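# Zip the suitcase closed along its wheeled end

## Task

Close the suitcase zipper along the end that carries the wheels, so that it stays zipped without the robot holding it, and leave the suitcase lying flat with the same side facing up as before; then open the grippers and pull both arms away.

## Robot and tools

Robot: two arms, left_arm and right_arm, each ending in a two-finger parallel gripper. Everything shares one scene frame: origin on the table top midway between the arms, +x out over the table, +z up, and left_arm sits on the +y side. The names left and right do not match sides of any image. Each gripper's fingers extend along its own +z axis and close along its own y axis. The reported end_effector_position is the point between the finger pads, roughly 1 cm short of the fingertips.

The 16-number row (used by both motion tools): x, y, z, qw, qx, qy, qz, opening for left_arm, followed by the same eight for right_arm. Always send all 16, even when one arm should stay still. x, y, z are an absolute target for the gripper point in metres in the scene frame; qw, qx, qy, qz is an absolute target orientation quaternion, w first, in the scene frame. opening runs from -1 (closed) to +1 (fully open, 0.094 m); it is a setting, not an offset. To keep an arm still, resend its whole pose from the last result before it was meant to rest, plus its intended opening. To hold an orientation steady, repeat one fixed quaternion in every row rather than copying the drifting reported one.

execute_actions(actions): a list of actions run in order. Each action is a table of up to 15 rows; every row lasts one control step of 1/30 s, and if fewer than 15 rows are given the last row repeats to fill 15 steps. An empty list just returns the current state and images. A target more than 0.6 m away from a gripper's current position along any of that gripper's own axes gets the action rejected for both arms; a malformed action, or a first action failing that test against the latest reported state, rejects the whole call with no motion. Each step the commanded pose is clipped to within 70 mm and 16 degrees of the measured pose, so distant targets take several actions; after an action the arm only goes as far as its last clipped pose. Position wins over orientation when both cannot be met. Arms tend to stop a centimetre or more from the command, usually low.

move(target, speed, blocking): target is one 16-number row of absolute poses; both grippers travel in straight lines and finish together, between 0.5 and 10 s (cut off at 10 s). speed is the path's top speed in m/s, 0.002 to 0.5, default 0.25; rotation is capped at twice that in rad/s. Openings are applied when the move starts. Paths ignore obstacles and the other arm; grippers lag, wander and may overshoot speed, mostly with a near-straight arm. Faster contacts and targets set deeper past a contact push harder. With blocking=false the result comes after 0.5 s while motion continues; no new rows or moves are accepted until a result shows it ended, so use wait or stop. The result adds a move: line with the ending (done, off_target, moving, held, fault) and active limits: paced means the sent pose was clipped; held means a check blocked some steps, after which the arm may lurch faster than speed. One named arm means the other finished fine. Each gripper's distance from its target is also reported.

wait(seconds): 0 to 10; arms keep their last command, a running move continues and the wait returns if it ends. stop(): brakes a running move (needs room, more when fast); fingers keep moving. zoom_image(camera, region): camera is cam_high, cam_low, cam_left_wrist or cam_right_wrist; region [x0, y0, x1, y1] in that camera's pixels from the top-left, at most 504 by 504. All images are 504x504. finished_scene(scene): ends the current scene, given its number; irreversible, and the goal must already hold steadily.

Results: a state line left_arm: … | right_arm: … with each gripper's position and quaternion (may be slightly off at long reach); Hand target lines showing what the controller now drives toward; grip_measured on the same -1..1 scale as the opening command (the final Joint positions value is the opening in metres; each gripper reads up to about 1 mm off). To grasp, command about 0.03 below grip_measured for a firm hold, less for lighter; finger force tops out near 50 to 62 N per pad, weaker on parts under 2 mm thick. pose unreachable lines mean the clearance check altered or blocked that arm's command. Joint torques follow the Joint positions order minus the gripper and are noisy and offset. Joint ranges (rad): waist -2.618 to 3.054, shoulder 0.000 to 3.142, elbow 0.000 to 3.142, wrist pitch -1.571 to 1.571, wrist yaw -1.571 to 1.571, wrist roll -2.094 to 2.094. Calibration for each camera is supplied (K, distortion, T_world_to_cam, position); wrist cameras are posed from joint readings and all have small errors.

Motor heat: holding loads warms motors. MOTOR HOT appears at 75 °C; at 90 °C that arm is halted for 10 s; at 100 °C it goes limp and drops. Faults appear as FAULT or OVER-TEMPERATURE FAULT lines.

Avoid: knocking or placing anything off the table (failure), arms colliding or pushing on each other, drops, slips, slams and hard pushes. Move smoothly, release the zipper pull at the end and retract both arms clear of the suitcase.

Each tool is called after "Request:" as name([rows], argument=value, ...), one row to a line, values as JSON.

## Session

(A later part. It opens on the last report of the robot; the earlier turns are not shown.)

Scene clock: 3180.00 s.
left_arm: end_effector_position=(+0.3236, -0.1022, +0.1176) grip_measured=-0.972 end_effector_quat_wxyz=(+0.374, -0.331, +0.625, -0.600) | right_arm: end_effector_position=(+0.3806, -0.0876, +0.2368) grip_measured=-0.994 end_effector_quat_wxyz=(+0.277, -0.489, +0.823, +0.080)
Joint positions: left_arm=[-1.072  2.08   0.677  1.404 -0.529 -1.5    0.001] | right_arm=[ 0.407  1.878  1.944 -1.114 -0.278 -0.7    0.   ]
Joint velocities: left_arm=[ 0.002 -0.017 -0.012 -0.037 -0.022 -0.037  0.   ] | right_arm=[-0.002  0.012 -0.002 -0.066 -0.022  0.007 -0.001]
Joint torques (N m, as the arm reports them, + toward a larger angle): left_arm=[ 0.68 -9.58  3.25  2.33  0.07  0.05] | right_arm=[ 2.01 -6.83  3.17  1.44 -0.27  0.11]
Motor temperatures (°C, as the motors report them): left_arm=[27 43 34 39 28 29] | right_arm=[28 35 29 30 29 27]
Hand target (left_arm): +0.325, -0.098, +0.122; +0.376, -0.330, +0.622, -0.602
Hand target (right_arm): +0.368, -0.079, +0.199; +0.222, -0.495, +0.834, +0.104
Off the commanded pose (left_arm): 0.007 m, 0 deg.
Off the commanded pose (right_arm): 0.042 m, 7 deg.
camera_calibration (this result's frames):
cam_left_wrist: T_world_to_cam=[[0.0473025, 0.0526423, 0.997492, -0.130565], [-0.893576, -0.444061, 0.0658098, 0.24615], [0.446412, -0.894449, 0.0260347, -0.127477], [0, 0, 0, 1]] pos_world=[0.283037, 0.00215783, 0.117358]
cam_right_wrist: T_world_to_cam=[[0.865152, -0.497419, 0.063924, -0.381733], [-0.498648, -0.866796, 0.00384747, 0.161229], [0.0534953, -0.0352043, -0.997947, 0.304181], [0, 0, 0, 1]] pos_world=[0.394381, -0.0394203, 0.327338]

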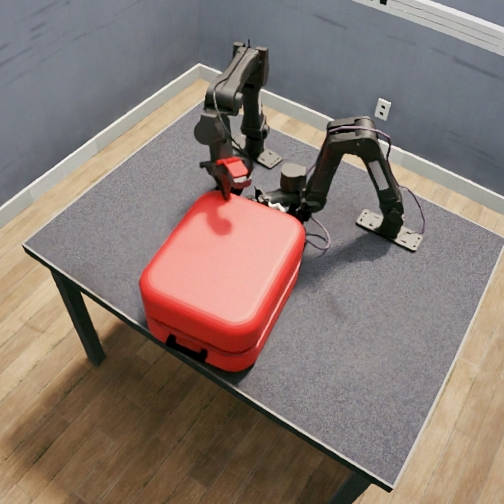

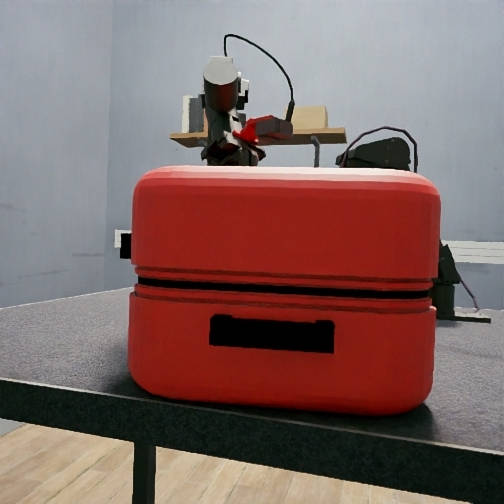

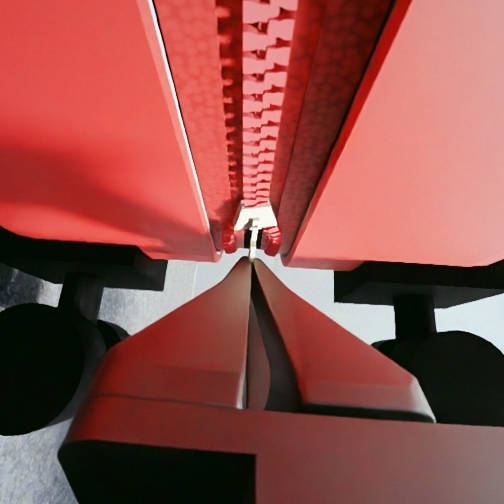

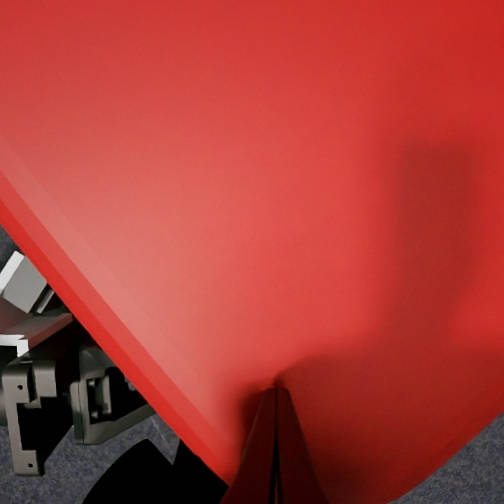

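Request:
execute_actions([
  [[0.324,-0.1034,0.1232,0.3722,-0.3249,0.6226,-0.6064,-1,0.369,-0.078,0.198,0.2212,-0.4932,0.83,0.105,-1],[0.324,-0.1034,0.1232,0.3722,-0.3249,0.6226,-0.6064,-1,0.369,-0.078,0.198,0.2212,-0.4932,0.83,0.105,-1],[0.324,-0.1034,0.1232,0.3722,-0.3249,0.6226,-0.6064,-1,0.369,-0.078,0.198,0.2212,-0.4932,0.83,0.105,-1],[0.323,-0.1088,0.124,0.368,-0.3193,0.6235,-0.6105,-1,0.369,-0.078,0.198,0.2212,-0.4932,0.83,0.105,-1],[0.323,-0.1088,0.124,0.368,-0.3193,0.6235,-0.6105,-1,0.369,-0.078,0.198,0.2212,-0.4932,0.83,0.105,-1],[0.323,-0.1088,0.124,0.368,-0.3193,0.6235,-0.6105,-1,0.369,-0.078,0.198,0.2212,-0.4932,0.83,0.105,-1],[0.322,-0.1142,0.1247,0.3639,-0.3137,0.6245,-0.6146,-1,0.369,-0.078,0.198,0.2212,-0.4932,0.83,0.105,-1],[0.322,-0.1142,0.1247,0.3639,-0.3137,0.6245,-0.6146,-1,0.369,-0.078,0.198,0.2212,-0.4932,0.83,0.105,-1],[0.322,-0.1142,0.1247,0.3639,-0.3137,0.6245,-0.6146,-1,0.369,-0.078,0.198,0.2212,-0.4932,0.83,0.105,-1],[0.321,-0.1196,0.1255,0.3598,-0.3081,0.6255,-0.6187,-1,0.369,-0.078,0.198,0.2212,-0.4932,0.83,0.105,-1],[0.321,-0.1196,0.1255,0.3598,-0.3081,0.6255,-0.6187,-1,0.369,-0.078,0.198,0.2212,-0.4932,0.83,0.105,-1],[0.321,-0.1196,0.1255,0.3598,-0.3081,0.6255,-0.6187,-1,0.369,-0.078,0.198,0.2212,-0.4932,0.83,0.105,-1],[0.320,-0.125,0.1262,0.3557,-0.3025,0.6265,-0.6229,-1,0.369,-0.078,0.198,0.2212,-0.4932,0.83,0.105,-1]],
  [[0.319,-0.1304,0.127,0.3515,-0.2969,0.6274,-0.627,-1,0.369,-0.078,0.198,0.2212,-0.4932,0.83,0.105,-1],[0.319,-0.1304,0.127,0.3515,-0.2969,0.6274,-0.627,-1,0.369,-0.078,0.198,0.2212,-0.4932,0.83,0.105,-1],[0.319,-0.1304,0.127,0.3515,-0.2969,0.6274,-0.627,-1,0.369,-0.078,0.198,0.2212,-0.4932,0.83,0.105,-1],[0.318,-0.1358,0.1277,0.3474,-0.2913,0.6284,-0.6311,-1,0.369,-0.078,0.198,0.2212,-0.4932,0.83,0.105,-1],[0.318,-0.1358,0.1277,0.3474,-0.2913,0.6284,-0.6311,-1,0.369,-0.078,0.198,0.2212,-0.4932,0.83,0.105,-1],[0.318,-0.1358,0.1277,0.3474,-0.2913,0.6284,-0.6311,-1,0.369,-0.078,0.198,0.2212,-0.4932,0.83,0.105,-1],[0.317,-0.1412,0.1285,0.3433,-0.2857,0.6294,-0.6352,-1,0.369,-0.078,0.198,0.2212,-0.4932,0.83,0.105,-1]],
  [[0.317,-0.1412,0.1285,0.3433,-0.2857,0.6294,-0.6352,-1,0.369,-0.078,0.198,0.2212,-0.4932,0.83,0.105,-1]],
])

Request:
zoom_image(camera="cam_left_wrist", region=[190, 150, 320, 300])

Scene clock: 3220.33 s.
left_arm: end_effector_position=(+0.3275, -0.1087, +0.1171) grip_measured=-0.972 end_effector_quat_wxyz=(+0.375, -0.331, +0.622, -0.603) | right_arm: end_effector_position=(+0.3818, -0.0865, +0.2373) grip_measured=-0.994 end_effector_quat_wxyz=(+0.280, -0.490, +0.822, +0.079)
Joint positions: left_arm=[-1.072  2.105  0.71   1.403 -0.53  -1.499  0.001] | right_arm=[ 0.409  1.878  1.944 -1.108 -0.278 -0.7    0.   ]
Joint velocities: left_arm=[ 0.012  0.002 -0.007  0.007  0.051  0.037 -0.001] | right_arm=[-0.007  0.022  0.002 -0.081  0.007  0.051 -0.   ]
Joint torques (N m, as the arm reports them, + toward a larger angle): left_arm=[-1.55 -8.07  8.29  2.33  0.96  0.17] | right_arm=[ 1.9  -6.89  3.27  1.36 -0.27  0.11]
Motor temperatures (°C, as the motors report them): left_arm=[27 43 34 39 28 29] | right_arm=[28 35 29 30 29 27]
Hand target (left_arm): +0.315, -0.138, +0.129; +0.345, -0.286, +0.629, -0.635
Hand target (right_arm): +0.368, -0.079, +0.200; +0.222, -0.495, +0.834, +0.104
Off the commanded pose (left_arm): 0.036 m, 7 deg.
Off the commanded pose (right_arm): 0.042 m, 7 deg.
camera_calibration (this result's frames):
cam_left_wrist: T_world_to_cam=[[0.0429217, 0.0589899, 0.997335, -0.127737], [-0.893349, -0.444675, 0.0647479, 0.246751], [0.447309, -0.893748, 0.0336124, -0.136052], [0, 0, 0, 1]] pos_world=[0.286775, -0.00433731, 0.115993]
cam_right_wrist: T_world_to_cam=[[0.865525, -0.496217, 0.0680792, -0.383263], [-0.497335, -0.867559, -0.000615311, 0.16326], [0.0593681, -0.0333256, -0.99768, 0.302507], [0, 0, 0, 1]] pos_world=[0.394959, -0.0384624, 0.327998]

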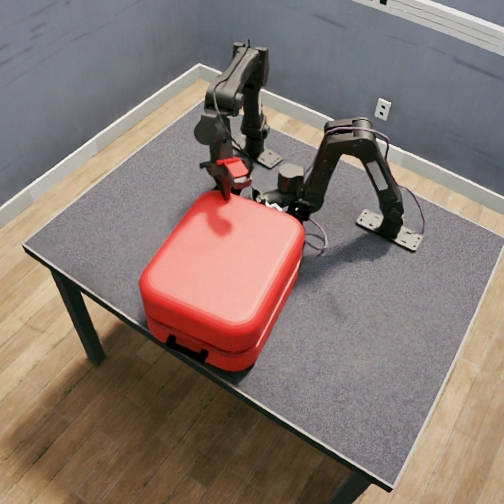

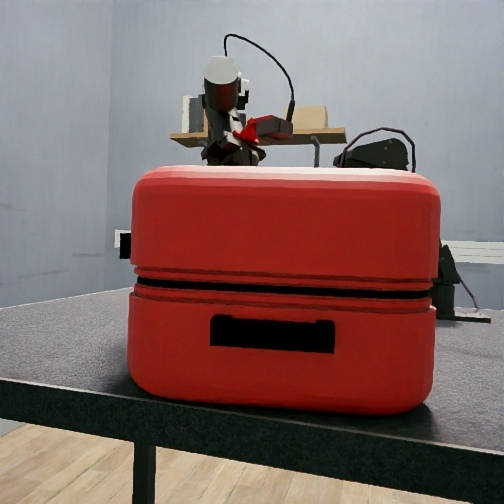

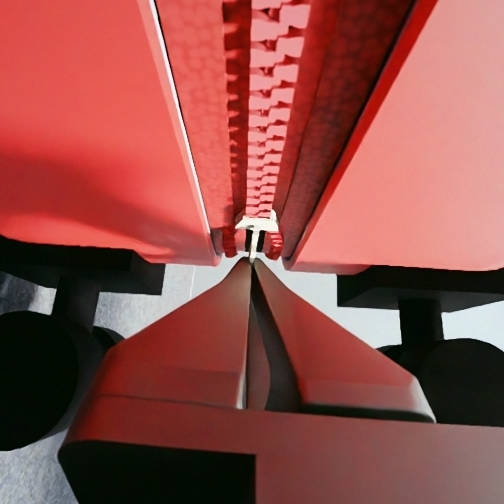

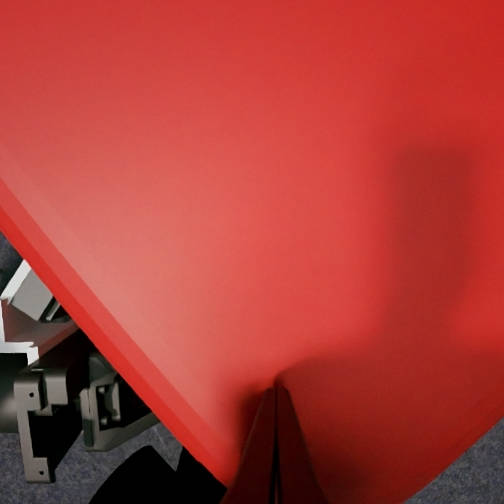

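Region (190, 150, 320, 300) of cam_left_wrist's 504x504 image, scaled by 3.360, with more detail than that image has; it fills the left 437 columns of this view, and the rest is white.

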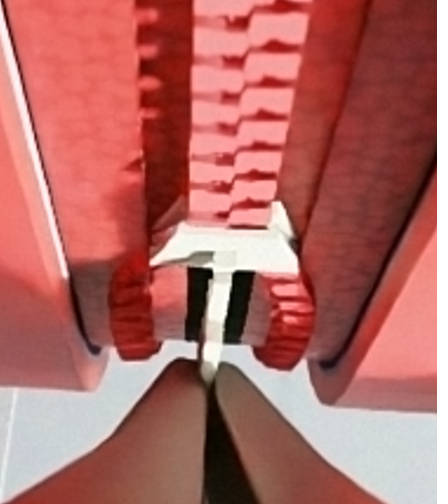

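Request:
execute_actions(actions=[])

Scene clock: 3244.10 s.
left_arm: end_effector_position=(+0.3275, -0.1087, +0.1171) grip_measured=-0.972 end_effector_quat_wxyz=(+0.375, -0.331, +0.622, -0.603) | right_arm: end_effector_position=(+0.3818, -0.0865, +0.2373) grip_measured=-0.994 end_effector_quat_wxyz=(+0.280, -0.490, +0.822, +0.079)
Joint positions: left_arm=[-1.072  2.105  0.71   1.403 -0.53  -1.499  0.001] | right_arm=[ 0.409  1.878  1.944 -1.108 -0.278 -0.7    0.   ]
Joint velocities: left_arm=[ 0.002 -0.012 -0.012  0.022  0.037  0.007 -0.   ] | right_arm=[ 0.012  0.002  0.002 -0.007  0.051  0.066 -0.   ]
Joint torques (N m, as the arm reports them, + toward a larger angle): left_arm=[-1.53 -8.06  8.04  2.3   0.98  0.21] | right_arm=[ 1.87 -6.88  3.27  1.36 -0.27  0.11]
Motor temperatures (°C, as the motors report them): left_arm=[27 42 36 40 29 29] | right_arm=[28 35 29 30 29 27]
Hand target (left_arm): +0.315, -0.138, +0.129; +0.345, -0.286, +0.629, -0.635
Hand target (right_arm): +0.368, -0.079, +0.200; +0.222, -0.495, +0.834, +0.104
Off the commanded pose (left_arm): 0.036 m, 7 deg.
Off the commanded pose (right_arm): 0.042 m, 7 deg.
camera_calibration (this result's frames):
cam_left_wrist: T_world_to_cam=[[0.0429217, 0.0589899, 0.997335, -0.127737], [-0.893349, -0.444675, 0.0647479, 0.246751], [0.447309, -0.893748, 0.0336124, -0.136052], [0, 0, 0, 1]] pos_world=[0.286775, -0.00433731, 0.115993]
cam_right_wrist: T_world_to_cam=[[0.865525, -0.496217, 0.0680792, -0.383263], [-0.497335, -0.867559, -0.000615311, 0.16326], [0.0593681, -0.0333256, -0.99768, 0.302507], [0, 0, 0, 1]] pos_world=[0.394959, -0.0384624, 0.327998]

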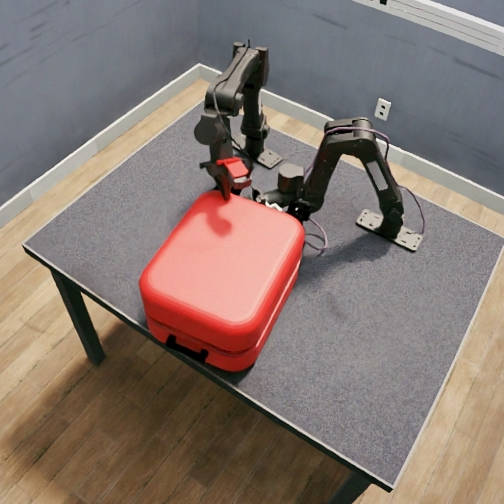

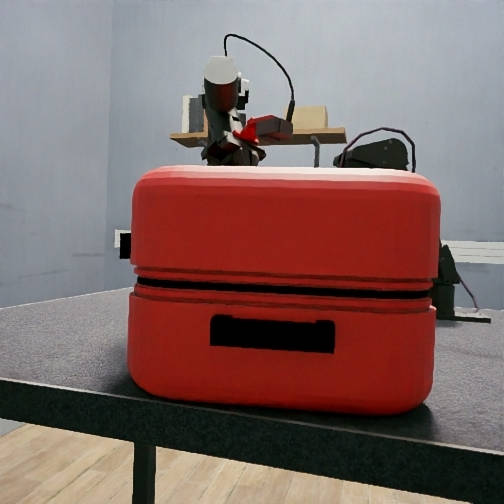

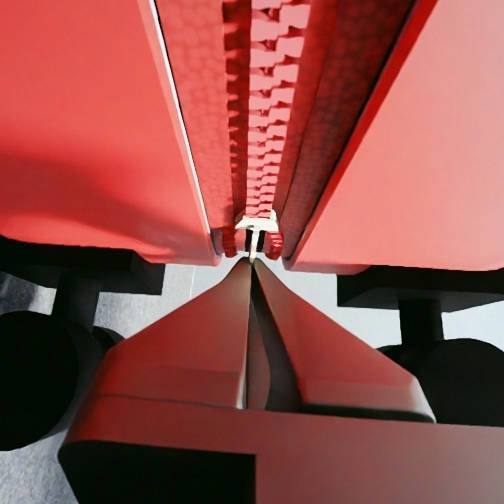

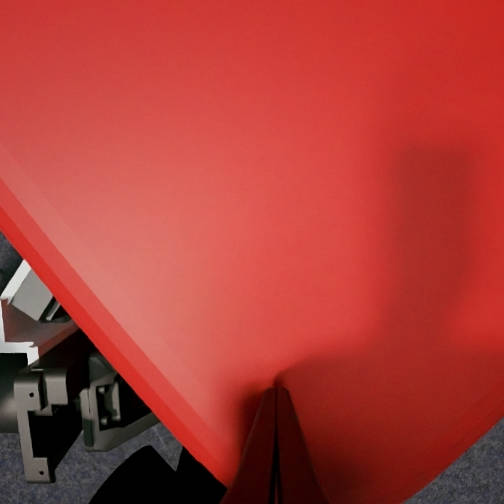

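Request:
zoom_image(camera="cam_left_wrist", region=[190, 170, 330, 290])

Region (190, 170, 330, 290) of cam_left_wrist's 504x504 image, scaled by 3.600, with more detail than that image has; it fills the top 432 rows of this view, and the rest is white.

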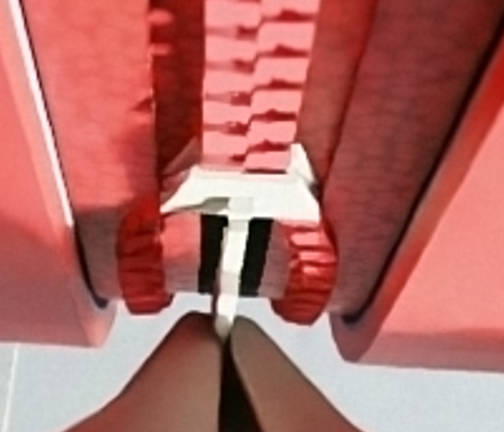

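Request:
execute_actions([
  [[0.3142,-0.1433,0.1285,0.3395,-0.2818,0.6311,-0.6375,-1,0.369,-0.078,0.198,0.2212,-0.4932,0.83,0.105,-1]],
  [[0.3114,-0.1455,0.1285,0.3358,-0.2779,0.6327,-0.6397,-1,0.369,-0.078,0.198,0.2212,-0.4932,0.83,0.105,-1]],
  [[0.3085,-0.1476,0.1285,0.3320,-0.2739,0.6344,-0.6420,-1,0.369,-0.078,0.198,0.2212,-0.4932,0.83,0.105,-1]],
])

Scene clock: 3286.90 s.
left_arm: end_effector_position=(+0.3273, -0.1089, +0.1171) grip_measured=-0.972 end_effector_quat_wxyz=(+0.375, -0.331, +0.622, -0.603) | right_arm: end_effector_position=(+0.3818, -0.0865, +0.2373) grip_measured=-0.994 end_effector_quat_wxyz=(+0.280, -0.490, +0.822, +0.079)
Joint positions: left_arm=[-1.072  2.105  0.71   1.403 -0.529 -1.499  0.001] | right_arm=[ 0.409  1.878  1.944 -1.108 -0.278 -0.7    0.   ]
Joint velocities: left_arm=[ 0.007 -0.007  0.007 -0.022 -0.037 -0.037 -0.001] | right_arm=[ 0.012  0.022  0.032 -0.007 -0.037 -0.007  0.   ]
Joint torques (N m, as the arm reports them, + toward a larger angle): left_arm=[-2.64 -8.47  7.39  2.38  1.16  0.16] | right_arm=[ 1.88 -6.88  3.27  1.37 -0.27  0.12]
Motor temperatures (°C, as the motors report them): left_arm=[27 41 36 40 29 29] | right_arm=[28 35 29 30 29 27]
Hand target (left_arm): +0.306, -0.144, +0.129; +0.334, -0.275, +0.634, -0.641
Hand target (right_arm): +0.368, -0.079, +0.200; +0.222, -0.495, +0.834, +0.104
Off the commanded pose (left_arm): 0.045 m, 9 deg.
Off the commanded pose (right_arm): 0.042 m, 7 deg.
camera_calibration (this result's frames):
cam_left_wrist: T_world_to_cam=[[0.0430003, 0.058918, 0.997336, -0.127752], [-0.894027, -0.443311, 0.0647349, 0.246896], [0.445945, -0.894429, 0.0336117, -0.135829], [0, 0, 0, 1]] pos_world=[0.286797, -0.00451057, 0.115994]
cam_right_wrist: T_world_to_cam=[[0.865525, -0.496217, 0.0680792, -0.383263], [-0.497335, -0.867559, -0.000615311, 0.16326], [0.0593681, -0.0333256, -0.99768, 0.302507], [0, 0, 0, 1]] pos_world=[0.394959, -0.0384624, 0.327998]

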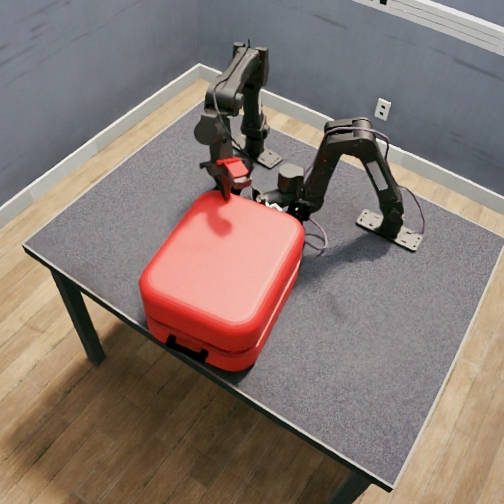

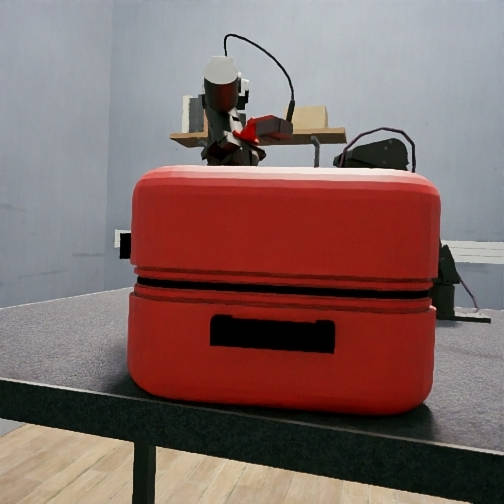

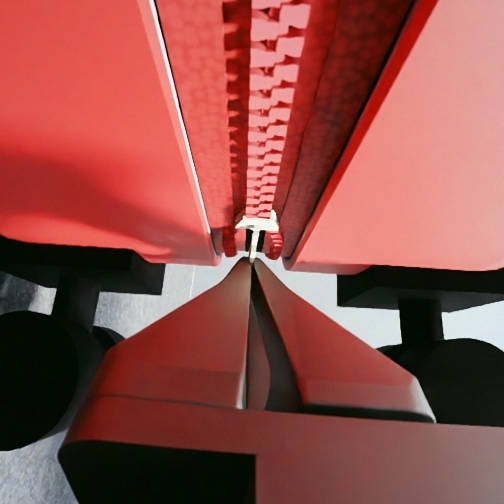

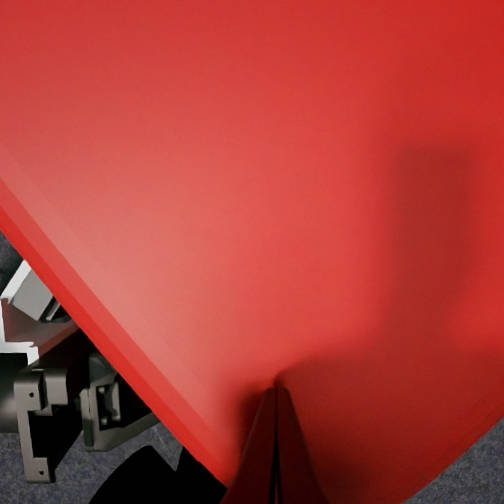

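Request:
zoom_image(camera="cam_right_wrist", region=[0, 304, 260, 504])

Region (0, 304, 260, 504) of cam_right_wrist's 504x504 image, scaled by 1.938, with more detail than that image has; it fills the top 388 rows of this view, and the rest is white.

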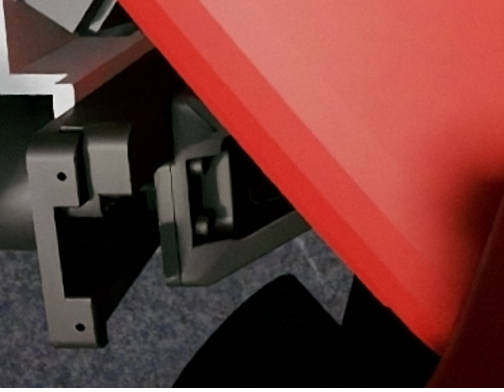

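Request:
execute_actions([
  [[0.3082,-0.1504,0.129,0.3302,-0.2713,0.6345,-0.6439,-1,0.369,-0.078,0.198,0.2212,-0.4932,0.83,0.105,-1]],
  [[0.3078,-0.1533,0.1295,0.3283,-0.2688,0.6347,-0.6459,-1,0.369,-0.078,0.198,0.2212,-0.4932,0.83,0.105,-1]],
  [[0.3075,-0.1561,0.130,0.3265,-0.2662,0.6348,-0.6478,-1,0.369,-0.078,0.198,0.2212,-0.4932,0.83,0.105,-1]],
])

Scene clock: 3318.67 s.
left_arm: end_effector_position=(+0.3273, -0.1128, +0.1175) grip_measured=-0.972 end_effector_quat_wxyz=(+0.372, -0.326, +0.623, -0.606) | right_arm: end_effector_position=(+0.3824, -0.0863, +0.2373) grip_measured=-0.994 end_effector_quat_wxyz=(+0.281, -0.490, +0.822, +0.079)
Joint positions: left_arm=[-1.072  2.111  0.72   1.403 -0.516 -1.497  0.001] | right_arm=[ 0.409  1.879  1.944 -1.105 -0.278 -0.7    0.   ]
Joint velocities: left_arm=[-0.007  0.002  0.007 -0.066  0.037  0.066 -0.001] | right_arm=[-0.002 -0.037  0.002  0.007  0.051  0.051 -0.   ]
Joint torques (N m, as the arm reports them, + toward a larger angle): left_arm=[-2.97 -8.18  8.21  2.37  1.21  0.18] | right_arm=[ 1.89 -6.94  3.31  1.34 -0.27  0.11]
Motor temperatures (°C, as the motors report them): left_arm=[27 41 36 41 30 29] | right_arm=[28 35 29 30 29 27]
Hand target (left_arm): +0.304, -0.151, +0.131; +0.329, -0.267, +0.634, -0.647
Hand target (right_arm): +0.368, -0.079, +0.200; +0.222, -0.495, +0.834, +0.104
Off the commanded pose (left_arm): 0.049 m, 10 deg.
Off the commanded pose (right_arm): 0.042 m, 8 deg.
camera_calibration (this result's frames):
cam_left_wrist: T_world_to_cam=[[0.0405963, 0.0596716, 0.997392, -0.127091], [-0.899728, -0.431958, 0.0624641, 0.24853], [0.434559, -0.899917, 0.0361524, -0.136507], [0, 0, 0, 1]] pos_world=[0.288089, -0.00790631, 0.11617]
cam_right_wrist: T_world_to_cam=[[0.865425, -0.496248, 0.0691177, -0.383856], [-0.497333, -0.867558, -0.00173101, 0.16394], [0.0608226, -0.0328764, -0.997607, 0.301887], [0, 0, 0, 1]] pos_world=[0.39537, -0.0383355, 0.32798]

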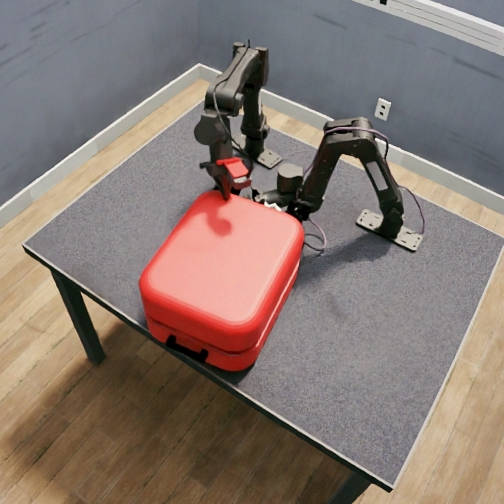

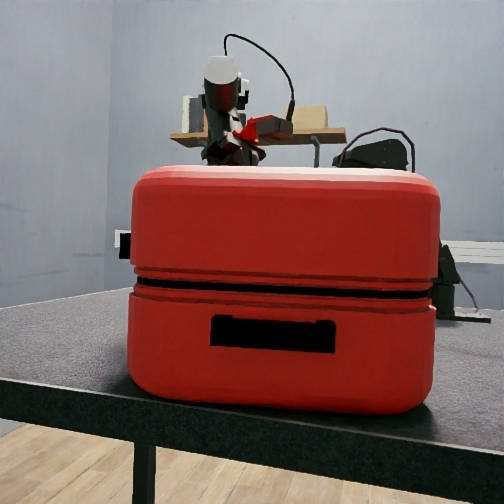

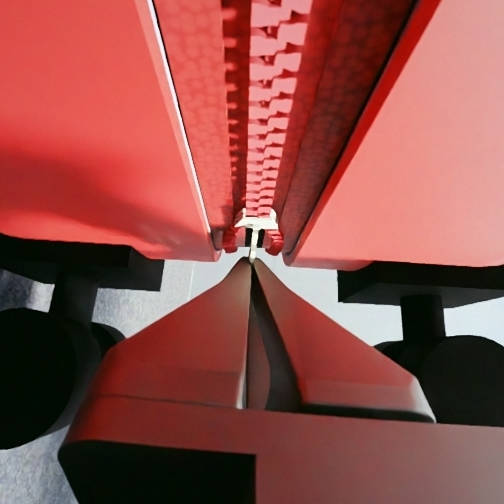

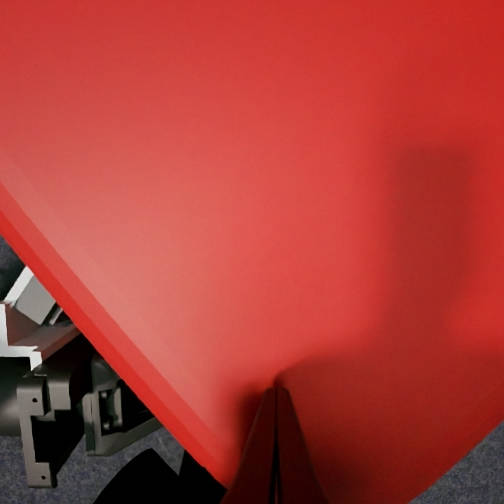

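Request:
execute_actions([
  [[0.308,-0.1591,0.130,0.3265,-0.2662,0.6348,-0.6478,-1,0.369,-0.078,0.198,0.2212,-0.4932,0.83,0.105,-1]],
  [[0.3085,-0.1621,0.1302,0.3255,-0.2652,0.6352,-0.6483,-1,0.369,-0.078,0.198,0.2212,-0.4932,0.83,0.105,-1]],
  [[0.309,-0.1651,0.1304,0.3245,-0.2642,0.6356,-0.6488,-1,0.369,-0.078,0.198,0.2212,-0.4932,0.83,0.105,-1]],
])

Scene clock: 3329.27 s.
left_arm: end_effector_position=(+0.3293, -0.1216, +0.1183) grip_measured=-0.972 end_effector_quat_wxyz=(+0.369, -0.323, +0.623, -0.609) | right_arm: end_effector_position=(+0.3839, -0.0866, +0.2372) grip_measured=-0.994 end_effector_quat_wxyz=(+0.282, -0.489, +0.821, +0.077)
Joint positions: left_arm=[-1.075  2.126  0.754  1.388 -0.51  -1.497  0.001] | right_arm=[ 0.409  1.88   1.944 -1.1   -0.273 -0.7    0.   ]
Joint velocities: left_arm=[ 0.007  0.002 -0.017 -0.022  0.095 -0.037  0.001] | right_arm=[-0.002 -0.002  0.007  0.066 -0.007  0.051 -0.   ]
Joint torques (N m, as the arm reports them, + toward a larger angle): left_arm=[-3.12 -8.37  8.62  2.35  1.17  0.14] | right_arm=[ 1.86 -7.01  3.41  1.29 -0.31  0.11]
Motor temperatures (°C, as the motors report them): left_arm=[27 41 36 41 30 29] | right_arm=[28 35 29 30 29 27]
Hand target (left_arm): +0.305, -0.160, +0.132; +0.326, -0.265, +0.635, -0.648
Hand target (right_arm): +0.368, -0.079, +0.200; +0.222, -0.494, +0.834, +0.104
Off the commanded pose (left_arm): 0.050 m, 10 deg.
Off the commanded pose (right_arm): 0.043 m, 8 deg.
camera_calibration (this result's frames):
cam_left_wrist: T_world_to_cam=[[0.0392149, 0.0625796, 0.997269, -0.126599], [-0.903765, -0.423498, 0.062113, 0.248896], [0.426229, -0.903733, 0.0399498, -0.143452], [0, 0, 0, 1]] pos_world=[0.291052, -0.0163125, 0.116524]
cam_right_wrist: T_world_to_cam=[[0.864002, -0.49793, 0.0746093, -0.386202], [-0.499168, -0.866502, -0.0023381, 0.165378], [0.0658133, -0.0352225, -0.99721, 0.299545], [0, 0, 0, 1]] pos_world=[0.396517, -0.0384504, 0.32791]

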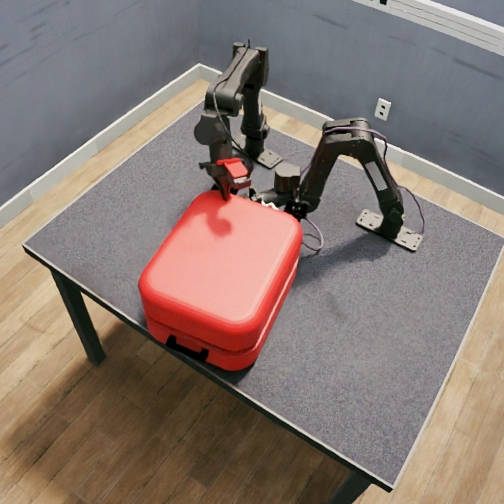

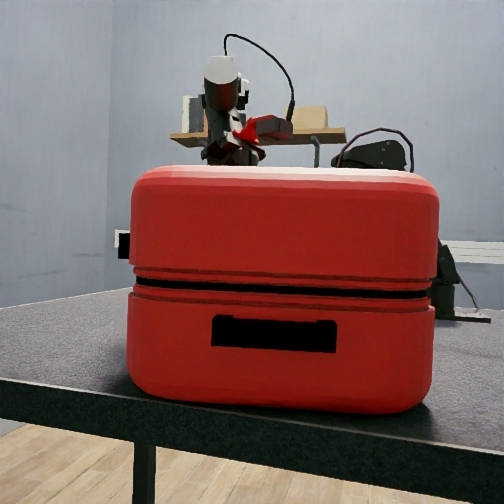

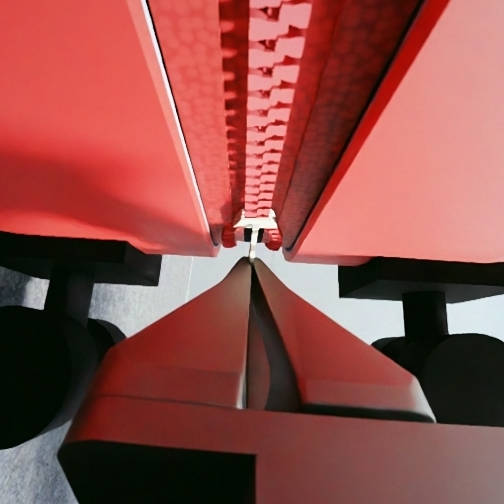

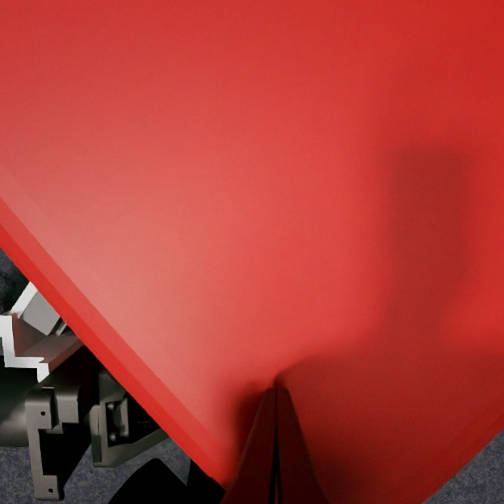

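Request:
zoom_image(camera="cam_left_wrist", region=[190, 170, 330, 290])

Request:
zoom_image(camera="cam_right_wrist", region=[0, 354, 240, 504])

Region (190, 170, 330, 290) of cam_left_wrist's 504x504 image, scaled by 3.600, with more detail than that image has; it fills the top 432 rows of this view, and the rest is white.

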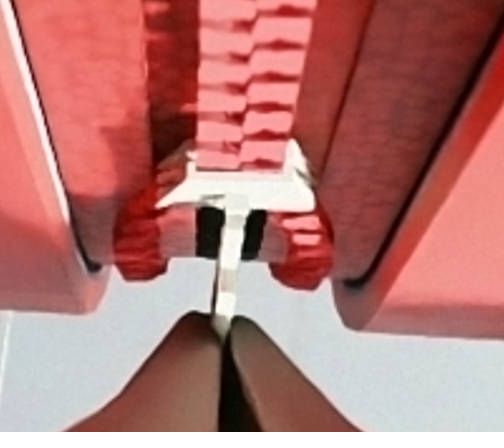

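Region (0, 354, 240, 504) of cam_right_wrist's 504x504 image, scaled by 2.100, with more detail than that image has; it fills the top 315 rows of this view, and the rest is white.

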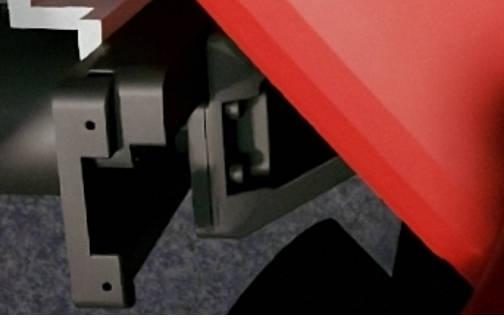

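Request:
execute_actions([
  [[0.311,-0.168,0.1304,0.3245,-0.2642,0.6356,-0.6488,-1,0.369,-0.078,0.198,0.2212,-0.4932,0.83,0.105,-1]],
  [[0.313,-0.171,0.1304,0.3245,-0.2642,0.6356,-0.6488,-1,0.369,-0.078,0.198,0.2212,-0.4932,0.83,0.105,-1]],
  [[0.315,-0.174,0.1304,0.3245,-0.2642,0.6356,-0.6488,-1,0.369,-0.078,0.198,0.2212,-0.4932,0.83,0.105,-1]],
])

Scene clock: 3340.33 s.
left_arm: end_effector_position=(+0.3335, -0.1349, +0.1184) grip_measured=-0.972 end_effector_quat_wxyz=(+0.364, -0.318, +0.624, -0.614) | right_arm: end_effector_position=(+0.3853, -0.0862, +0.2375) grip_measured=-0.994 end_effector_quat_wxyz=(+0.285, -0.489, +0.821, +0.076)
Joint positions: left_arm=[-1.076  2.154  0.809  1.366 -0.494 -1.497  0.001] | right_arm=[ 0.409  1.881  1.944 -1.093 -0.273 -0.7    0.   ]
Joint velocities: left_arm=[-0.017 -0.002 -0.017 -0.066 -0.022 -0.022  0.   ] | right_arm=[-0.002  0.007 -0.007  0.081  0.007 -0.037  0.   ]
Joint torques (N m, as the arm reports them, + toward a larger angle): left_arm=[-2.79 -8.97  8.5   2.26  1.05  0.16] | right_arm=[ 1.88 -7.12  3.51  1.22 -0.3   0.11]
Motor temperatures (°C, as the motors report them): left_arm=[27 41 37 41 30 29] | right_arm=[28 35 29 30 29 27]
Hand target (left_arm): +0.312, -0.170, +0.131; +0.326, -0.265, +0.635, -0.648
Hand target (right_arm): +0.369, -0.079, +0.200; +0.222, -0.494, +0.834, +0.104
Off the commanded pose (left_arm): 0.045 m, 9 deg.
Off the commanded pose (right_arm): 0.044 m, 8 deg.
camera_calibration (this result's frames):
cam_left_wrist: T_world_to_cam=[[0.0376313, 0.0660824, 0.997104, -0.125036], [-0.911064, -0.407666, 0.0614019, 0.251618], [0.410543, -0.910737, 0.0448643, -0.153622], [0, 0, 0, 1]] pos_world=[0.297014, -0.02907, 0.116116]
cam_right_wrist: T_world_to_cam=[[0.863507, -0.498195, 0.0784717, -0.388034], [-0.499316, -0.866399, -0.00602794, 0.167371], [0.0709909, -0.033977, -0.996898, 0.297777], [0, 0, 0, 1]] pos_world=[0.397502, -0.0381889, 0.328312]

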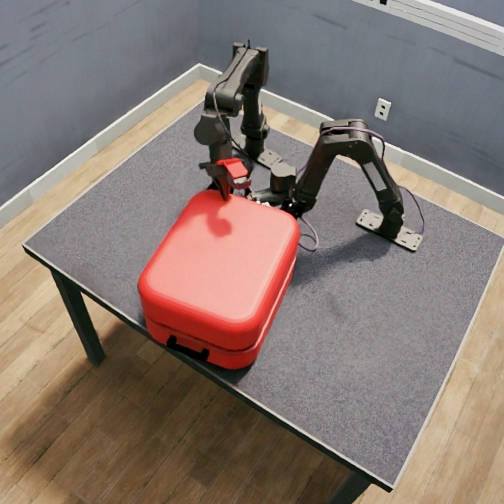

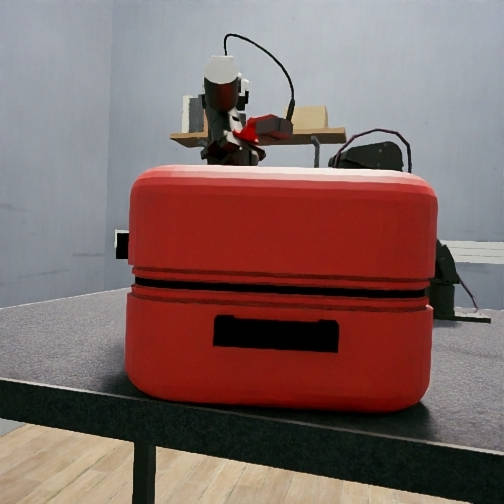

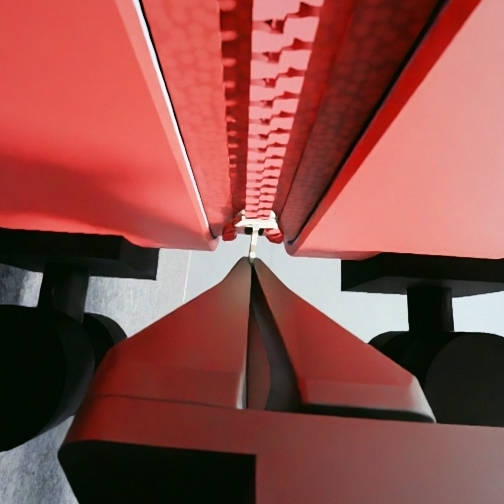

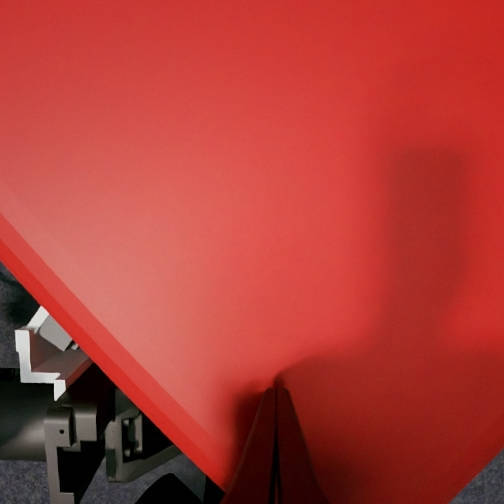

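Request:
zoom_image(camera="cam_right_wrist", region=[20, 384, 240, 504])

Request:
zoom_image(camera="cam_left_wrist", region=[190, 180, 330, 280])

Region (20, 384, 240, 504) of cam_right_wrist's 504x504 image, scaled by 2.291, with more detail than that image has; it fills the top 275 rows of this view, and the rest is white.

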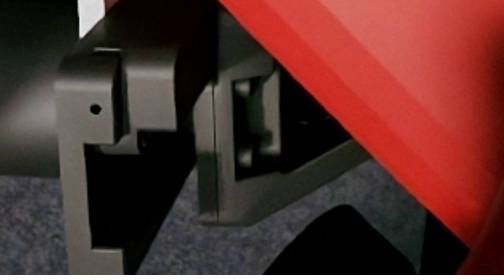

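Region (190, 180, 330, 280) of cam_left_wrist's 504x504 image, scaled by 3.600, with more detail than that image has; it fills the top 360 rows of this view, and the rest is white.

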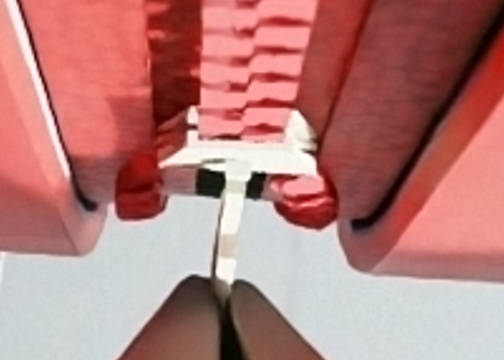

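Request:
execute_actions([
  [[0.318,-0.177,0.1304,0.3245,-0.2642,0.6356,-0.6488,-1,0.369,-0.078,0.198,0.2212,-0.4932,0.83,0.105,-1]],
  [[0.321,-0.180,0.1304,0.3245,-0.2642,0.6356,-0.6488,-1,0.369,-0.078,0.198,0.2212,-0.4932,0.83,0.105,-1]],
  [[0.324,-0.183,0.1304,0.3245,-0.2642,0.6356,-0.6488,-1,0.369,-0.078,0.198,0.2212,-0.4932,0.83,0.105,-1]],
])

Scene clock: 3351.80 s.
left_arm: end_effector_position=(+0.3384, -0.1486, +0.1188) grip_measured=-0.972 end_effector_quat_wxyz=(+0.359, -0.313, +0.626, -0.618) | right_arm: end_effector_position=(+0.3860, -0.0862, +0.2376) grip_measured=-0.994 end_effector_quat_wxyz=(+0.286, -0.489, +0.821, +0.075)
Joint positions: left_arm=[-1.076  2.181  0.868  1.337 -0.479 -1.497  0.001] | right_arm=[ 0.409  1.882  1.944 -1.091 -0.272 -0.7    0.   ]
Joint velocities: left_arm=[-0.007  0.007  0.012 -0.007  0.007 -0.022 -0.   ] | right_arm=[-0.012  0.007 -0.007 -0.007  0.007 -0.007 -0.002]
Joint torques (N m, as the arm reports them, + toward a larger angle): left_arm=[-1.83 -9.22  8.84  2.21  1.01  0.16] | right_arm=[ 1.87 -7.13  3.54  1.2  -0.32  0.12]
Motor temperatures (°C, as the motors report them): left_arm=[27 42 37 41 30 29] | right_arm=[28 35 29 30 29 27]
Hand target (left_arm): +0.321, -0.179, +0.131; +0.326, -0.265, +0.635, -0.649
Hand target (right_arm): +0.369, -0.079, +0.200; +0.222, -0.494, +0.834, +0.104
Off the commanded pose (left_arm): 0.039 m, 8 deg.
Off the commanded pose (right_arm): 0.044 m, 8 deg.
camera_calibration (this result's frames):
cam_left_wrist: T_world_to_cam=[[0.0370506, 0.0676674, 0.99702, -0.124239], [-0.917274, -0.393588, 0.0607998, 0.254766], [0.396529, -0.916793, 0.0474869, -0.164584], [0, 0, 0, 1]] pos_world=[0.303556, -0.0422101, 0.116195]
cam_right_wrist: T_world_to_cam=[[0.863016, -0.498682, 0.0807402, -0.389004], [-0.49981, -0.866107, -0.00703798, 0.168154], [0.0734393, -0.0342809, -0.99671, 0.296829], [0, 0, 0, 1]] pos_world=[0.397963, -0.0381747, 0.328444]

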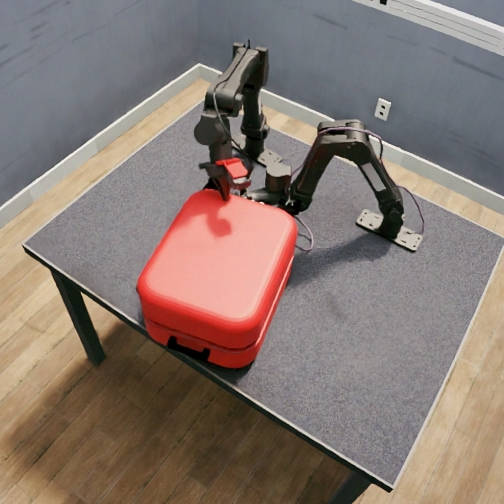

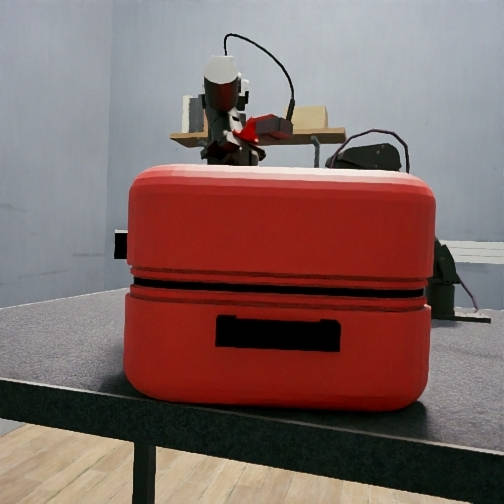

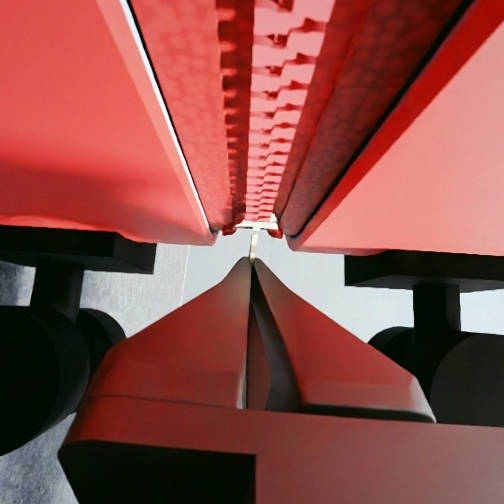

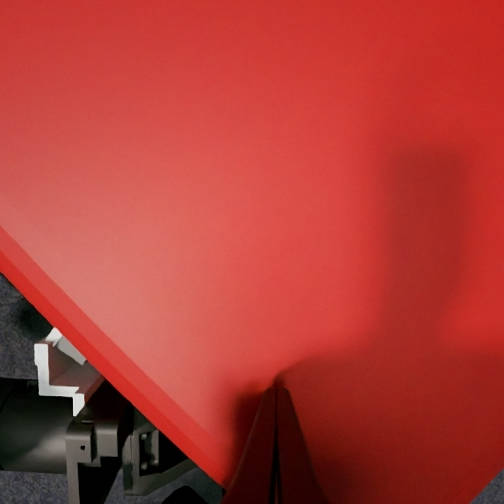

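Request:
zoom_image(camera="cam_right_wrist", region=[20, 404, 240, 504])

Region (20, 404, 240, 504) of cam_right_wrist's 504x504 image, scaled by 2.291, with more detail than that image has; it fills the top 229 rows of this view, and the rest is white.

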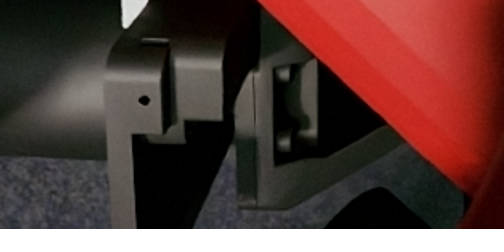

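Request:
execute_actions([
  [[0.331,-0.166,0.127,0.342,-0.289,0.631,-0.634,-1,0.375,-0.082,0.205,0.24,-0.492,0.828,0.095,-1]],
  [[0.338,-0.150,0.124,0.359,-0.313,0.626,-0.618,-1,0.381,-0.086,0.22,0.262,-0.49,0.825,0.083,-1]],
  [[0.338,-0.150,0.124,0.359,-0.313,0.626,-0.618,-0.7,0.386,-0.0865,0.238,0.286,-0.489,0.821,0.075,-1]],
  [[0.338,-0.150,0.124,0.359,-0.313,0.626,-0.618,-0.7,0.384,-0.09,0.26,0.286,-0.489,0.821,0.075,-1]],
  [[0.325,-0.135,0.125,0.359,-0.313,0.626,-0.618,-0.7,0.375,-0.11,0.28,0.286,-0.489,0.821,0.075,-1]],
  [[0.305,-0.112,0.126,0.359,-0.313,0.626,-0.618,-0.7,0.36,-0.14,0.29,0.286,-0.489,0.821,0.075,-1]],
])

Scene clock: 3411.33 s.
left_arm: end_effector_position=(+0.3089, -0.1142, +0.1176) grip_measured=-0.701 end_effector_quat_wxyz=(+0.358, -0.312, +0.634, -0.611) | right_arm: end_effector_position=(+0.3683, -0.1427, +0.2945) grip_measured=-0.994 end_effector_quat_wxyz=(+0.299, -0.483, +0.820, +0.062)
Joint positions: left_arm=[-1.102  2.079  0.669  1.413 -0.502 -1.497  0.014] | right_arm=[ 0.277  1.825  2.105 -1.308 -0.318 -0.807  0.   ]
Joint velocities: left_arm=[-0.007  0.007 -0.012  0.022 -0.022 -0.007  0.   ] | right_arm=[-0.012 -0.017 -0.002  0.037 -0.051 -0.022 -0.   ]
Joint torques (N m, as the arm reports them, + toward a larger angle): left_arm=[-0.76 -9.88  2.95  2.4  -0.07  0.02] | right_arm=[ 0.22 -9.92  5.48  1.47 -0.27 -0.06]
Motor temperatures (°C, as the motors report them): left_arm=[27 43 37 40 29 29] | right_arm=[28 35 29 30 29 27]
Hand target (left_arm): +0.305, -0.112, +0.126; +0.359, -0.313, +0.626, -0.618
Hand target (right_arm): +0.360, -0.140, +0.290; +0.286, -0.489, +0.821, +0.074
Off the commanded pose (left_arm): 0.010 m, 1 deg.
Off the commanded pose (right_arm): 0.010 m, 2 deg.
camera_calibration (this result's frames):
cam_left_wrist: T_world_to_cam=[[0.0477273, 0.0496038, 0.997628, -0.129705], [-0.917972, -0.391548, 0.0633849, 0.241458], [0.393763, -0.91882, 0.0268474, -0.118233], [0, 0, 0, 1]] pos_world=[0.274398, -0.00765884, 0.117267]
cam_right_wrist: T_world_to_cam=[[0.849712, -0.5149, 0.113438, -0.413524], [-0.516185, -0.856243, -0.020018, 0.122041], [0.107438, -0.0415456, -0.993343, 0.338318], [0, 0, 0, 1]] pos_world=[0.378024, -0.0943707, 0.385418]

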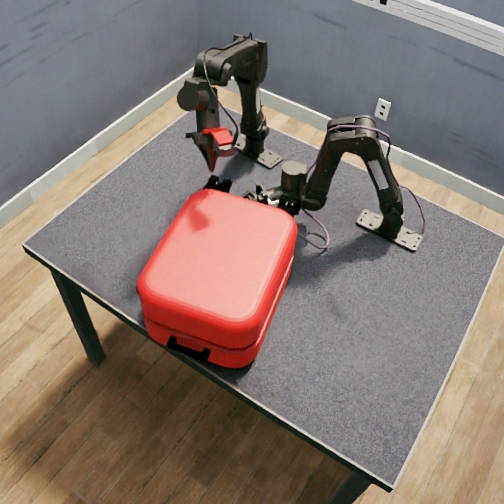

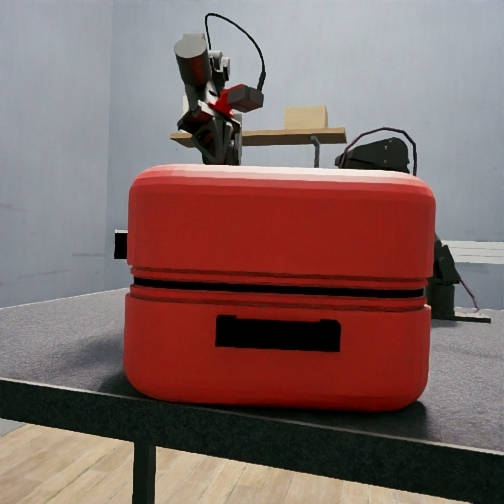

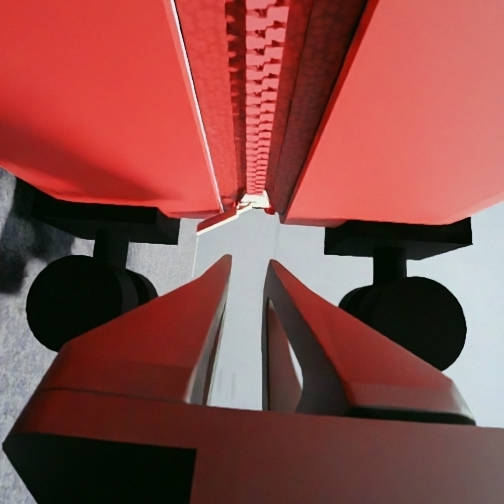

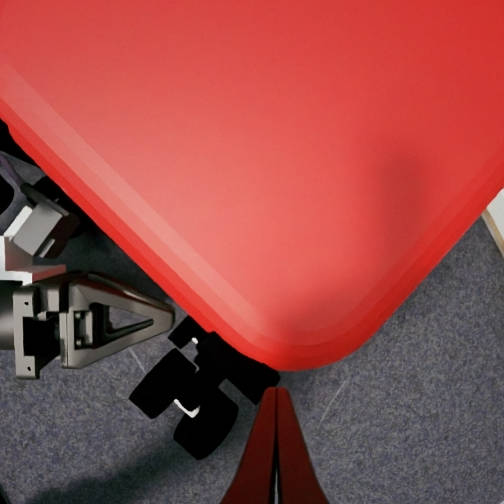

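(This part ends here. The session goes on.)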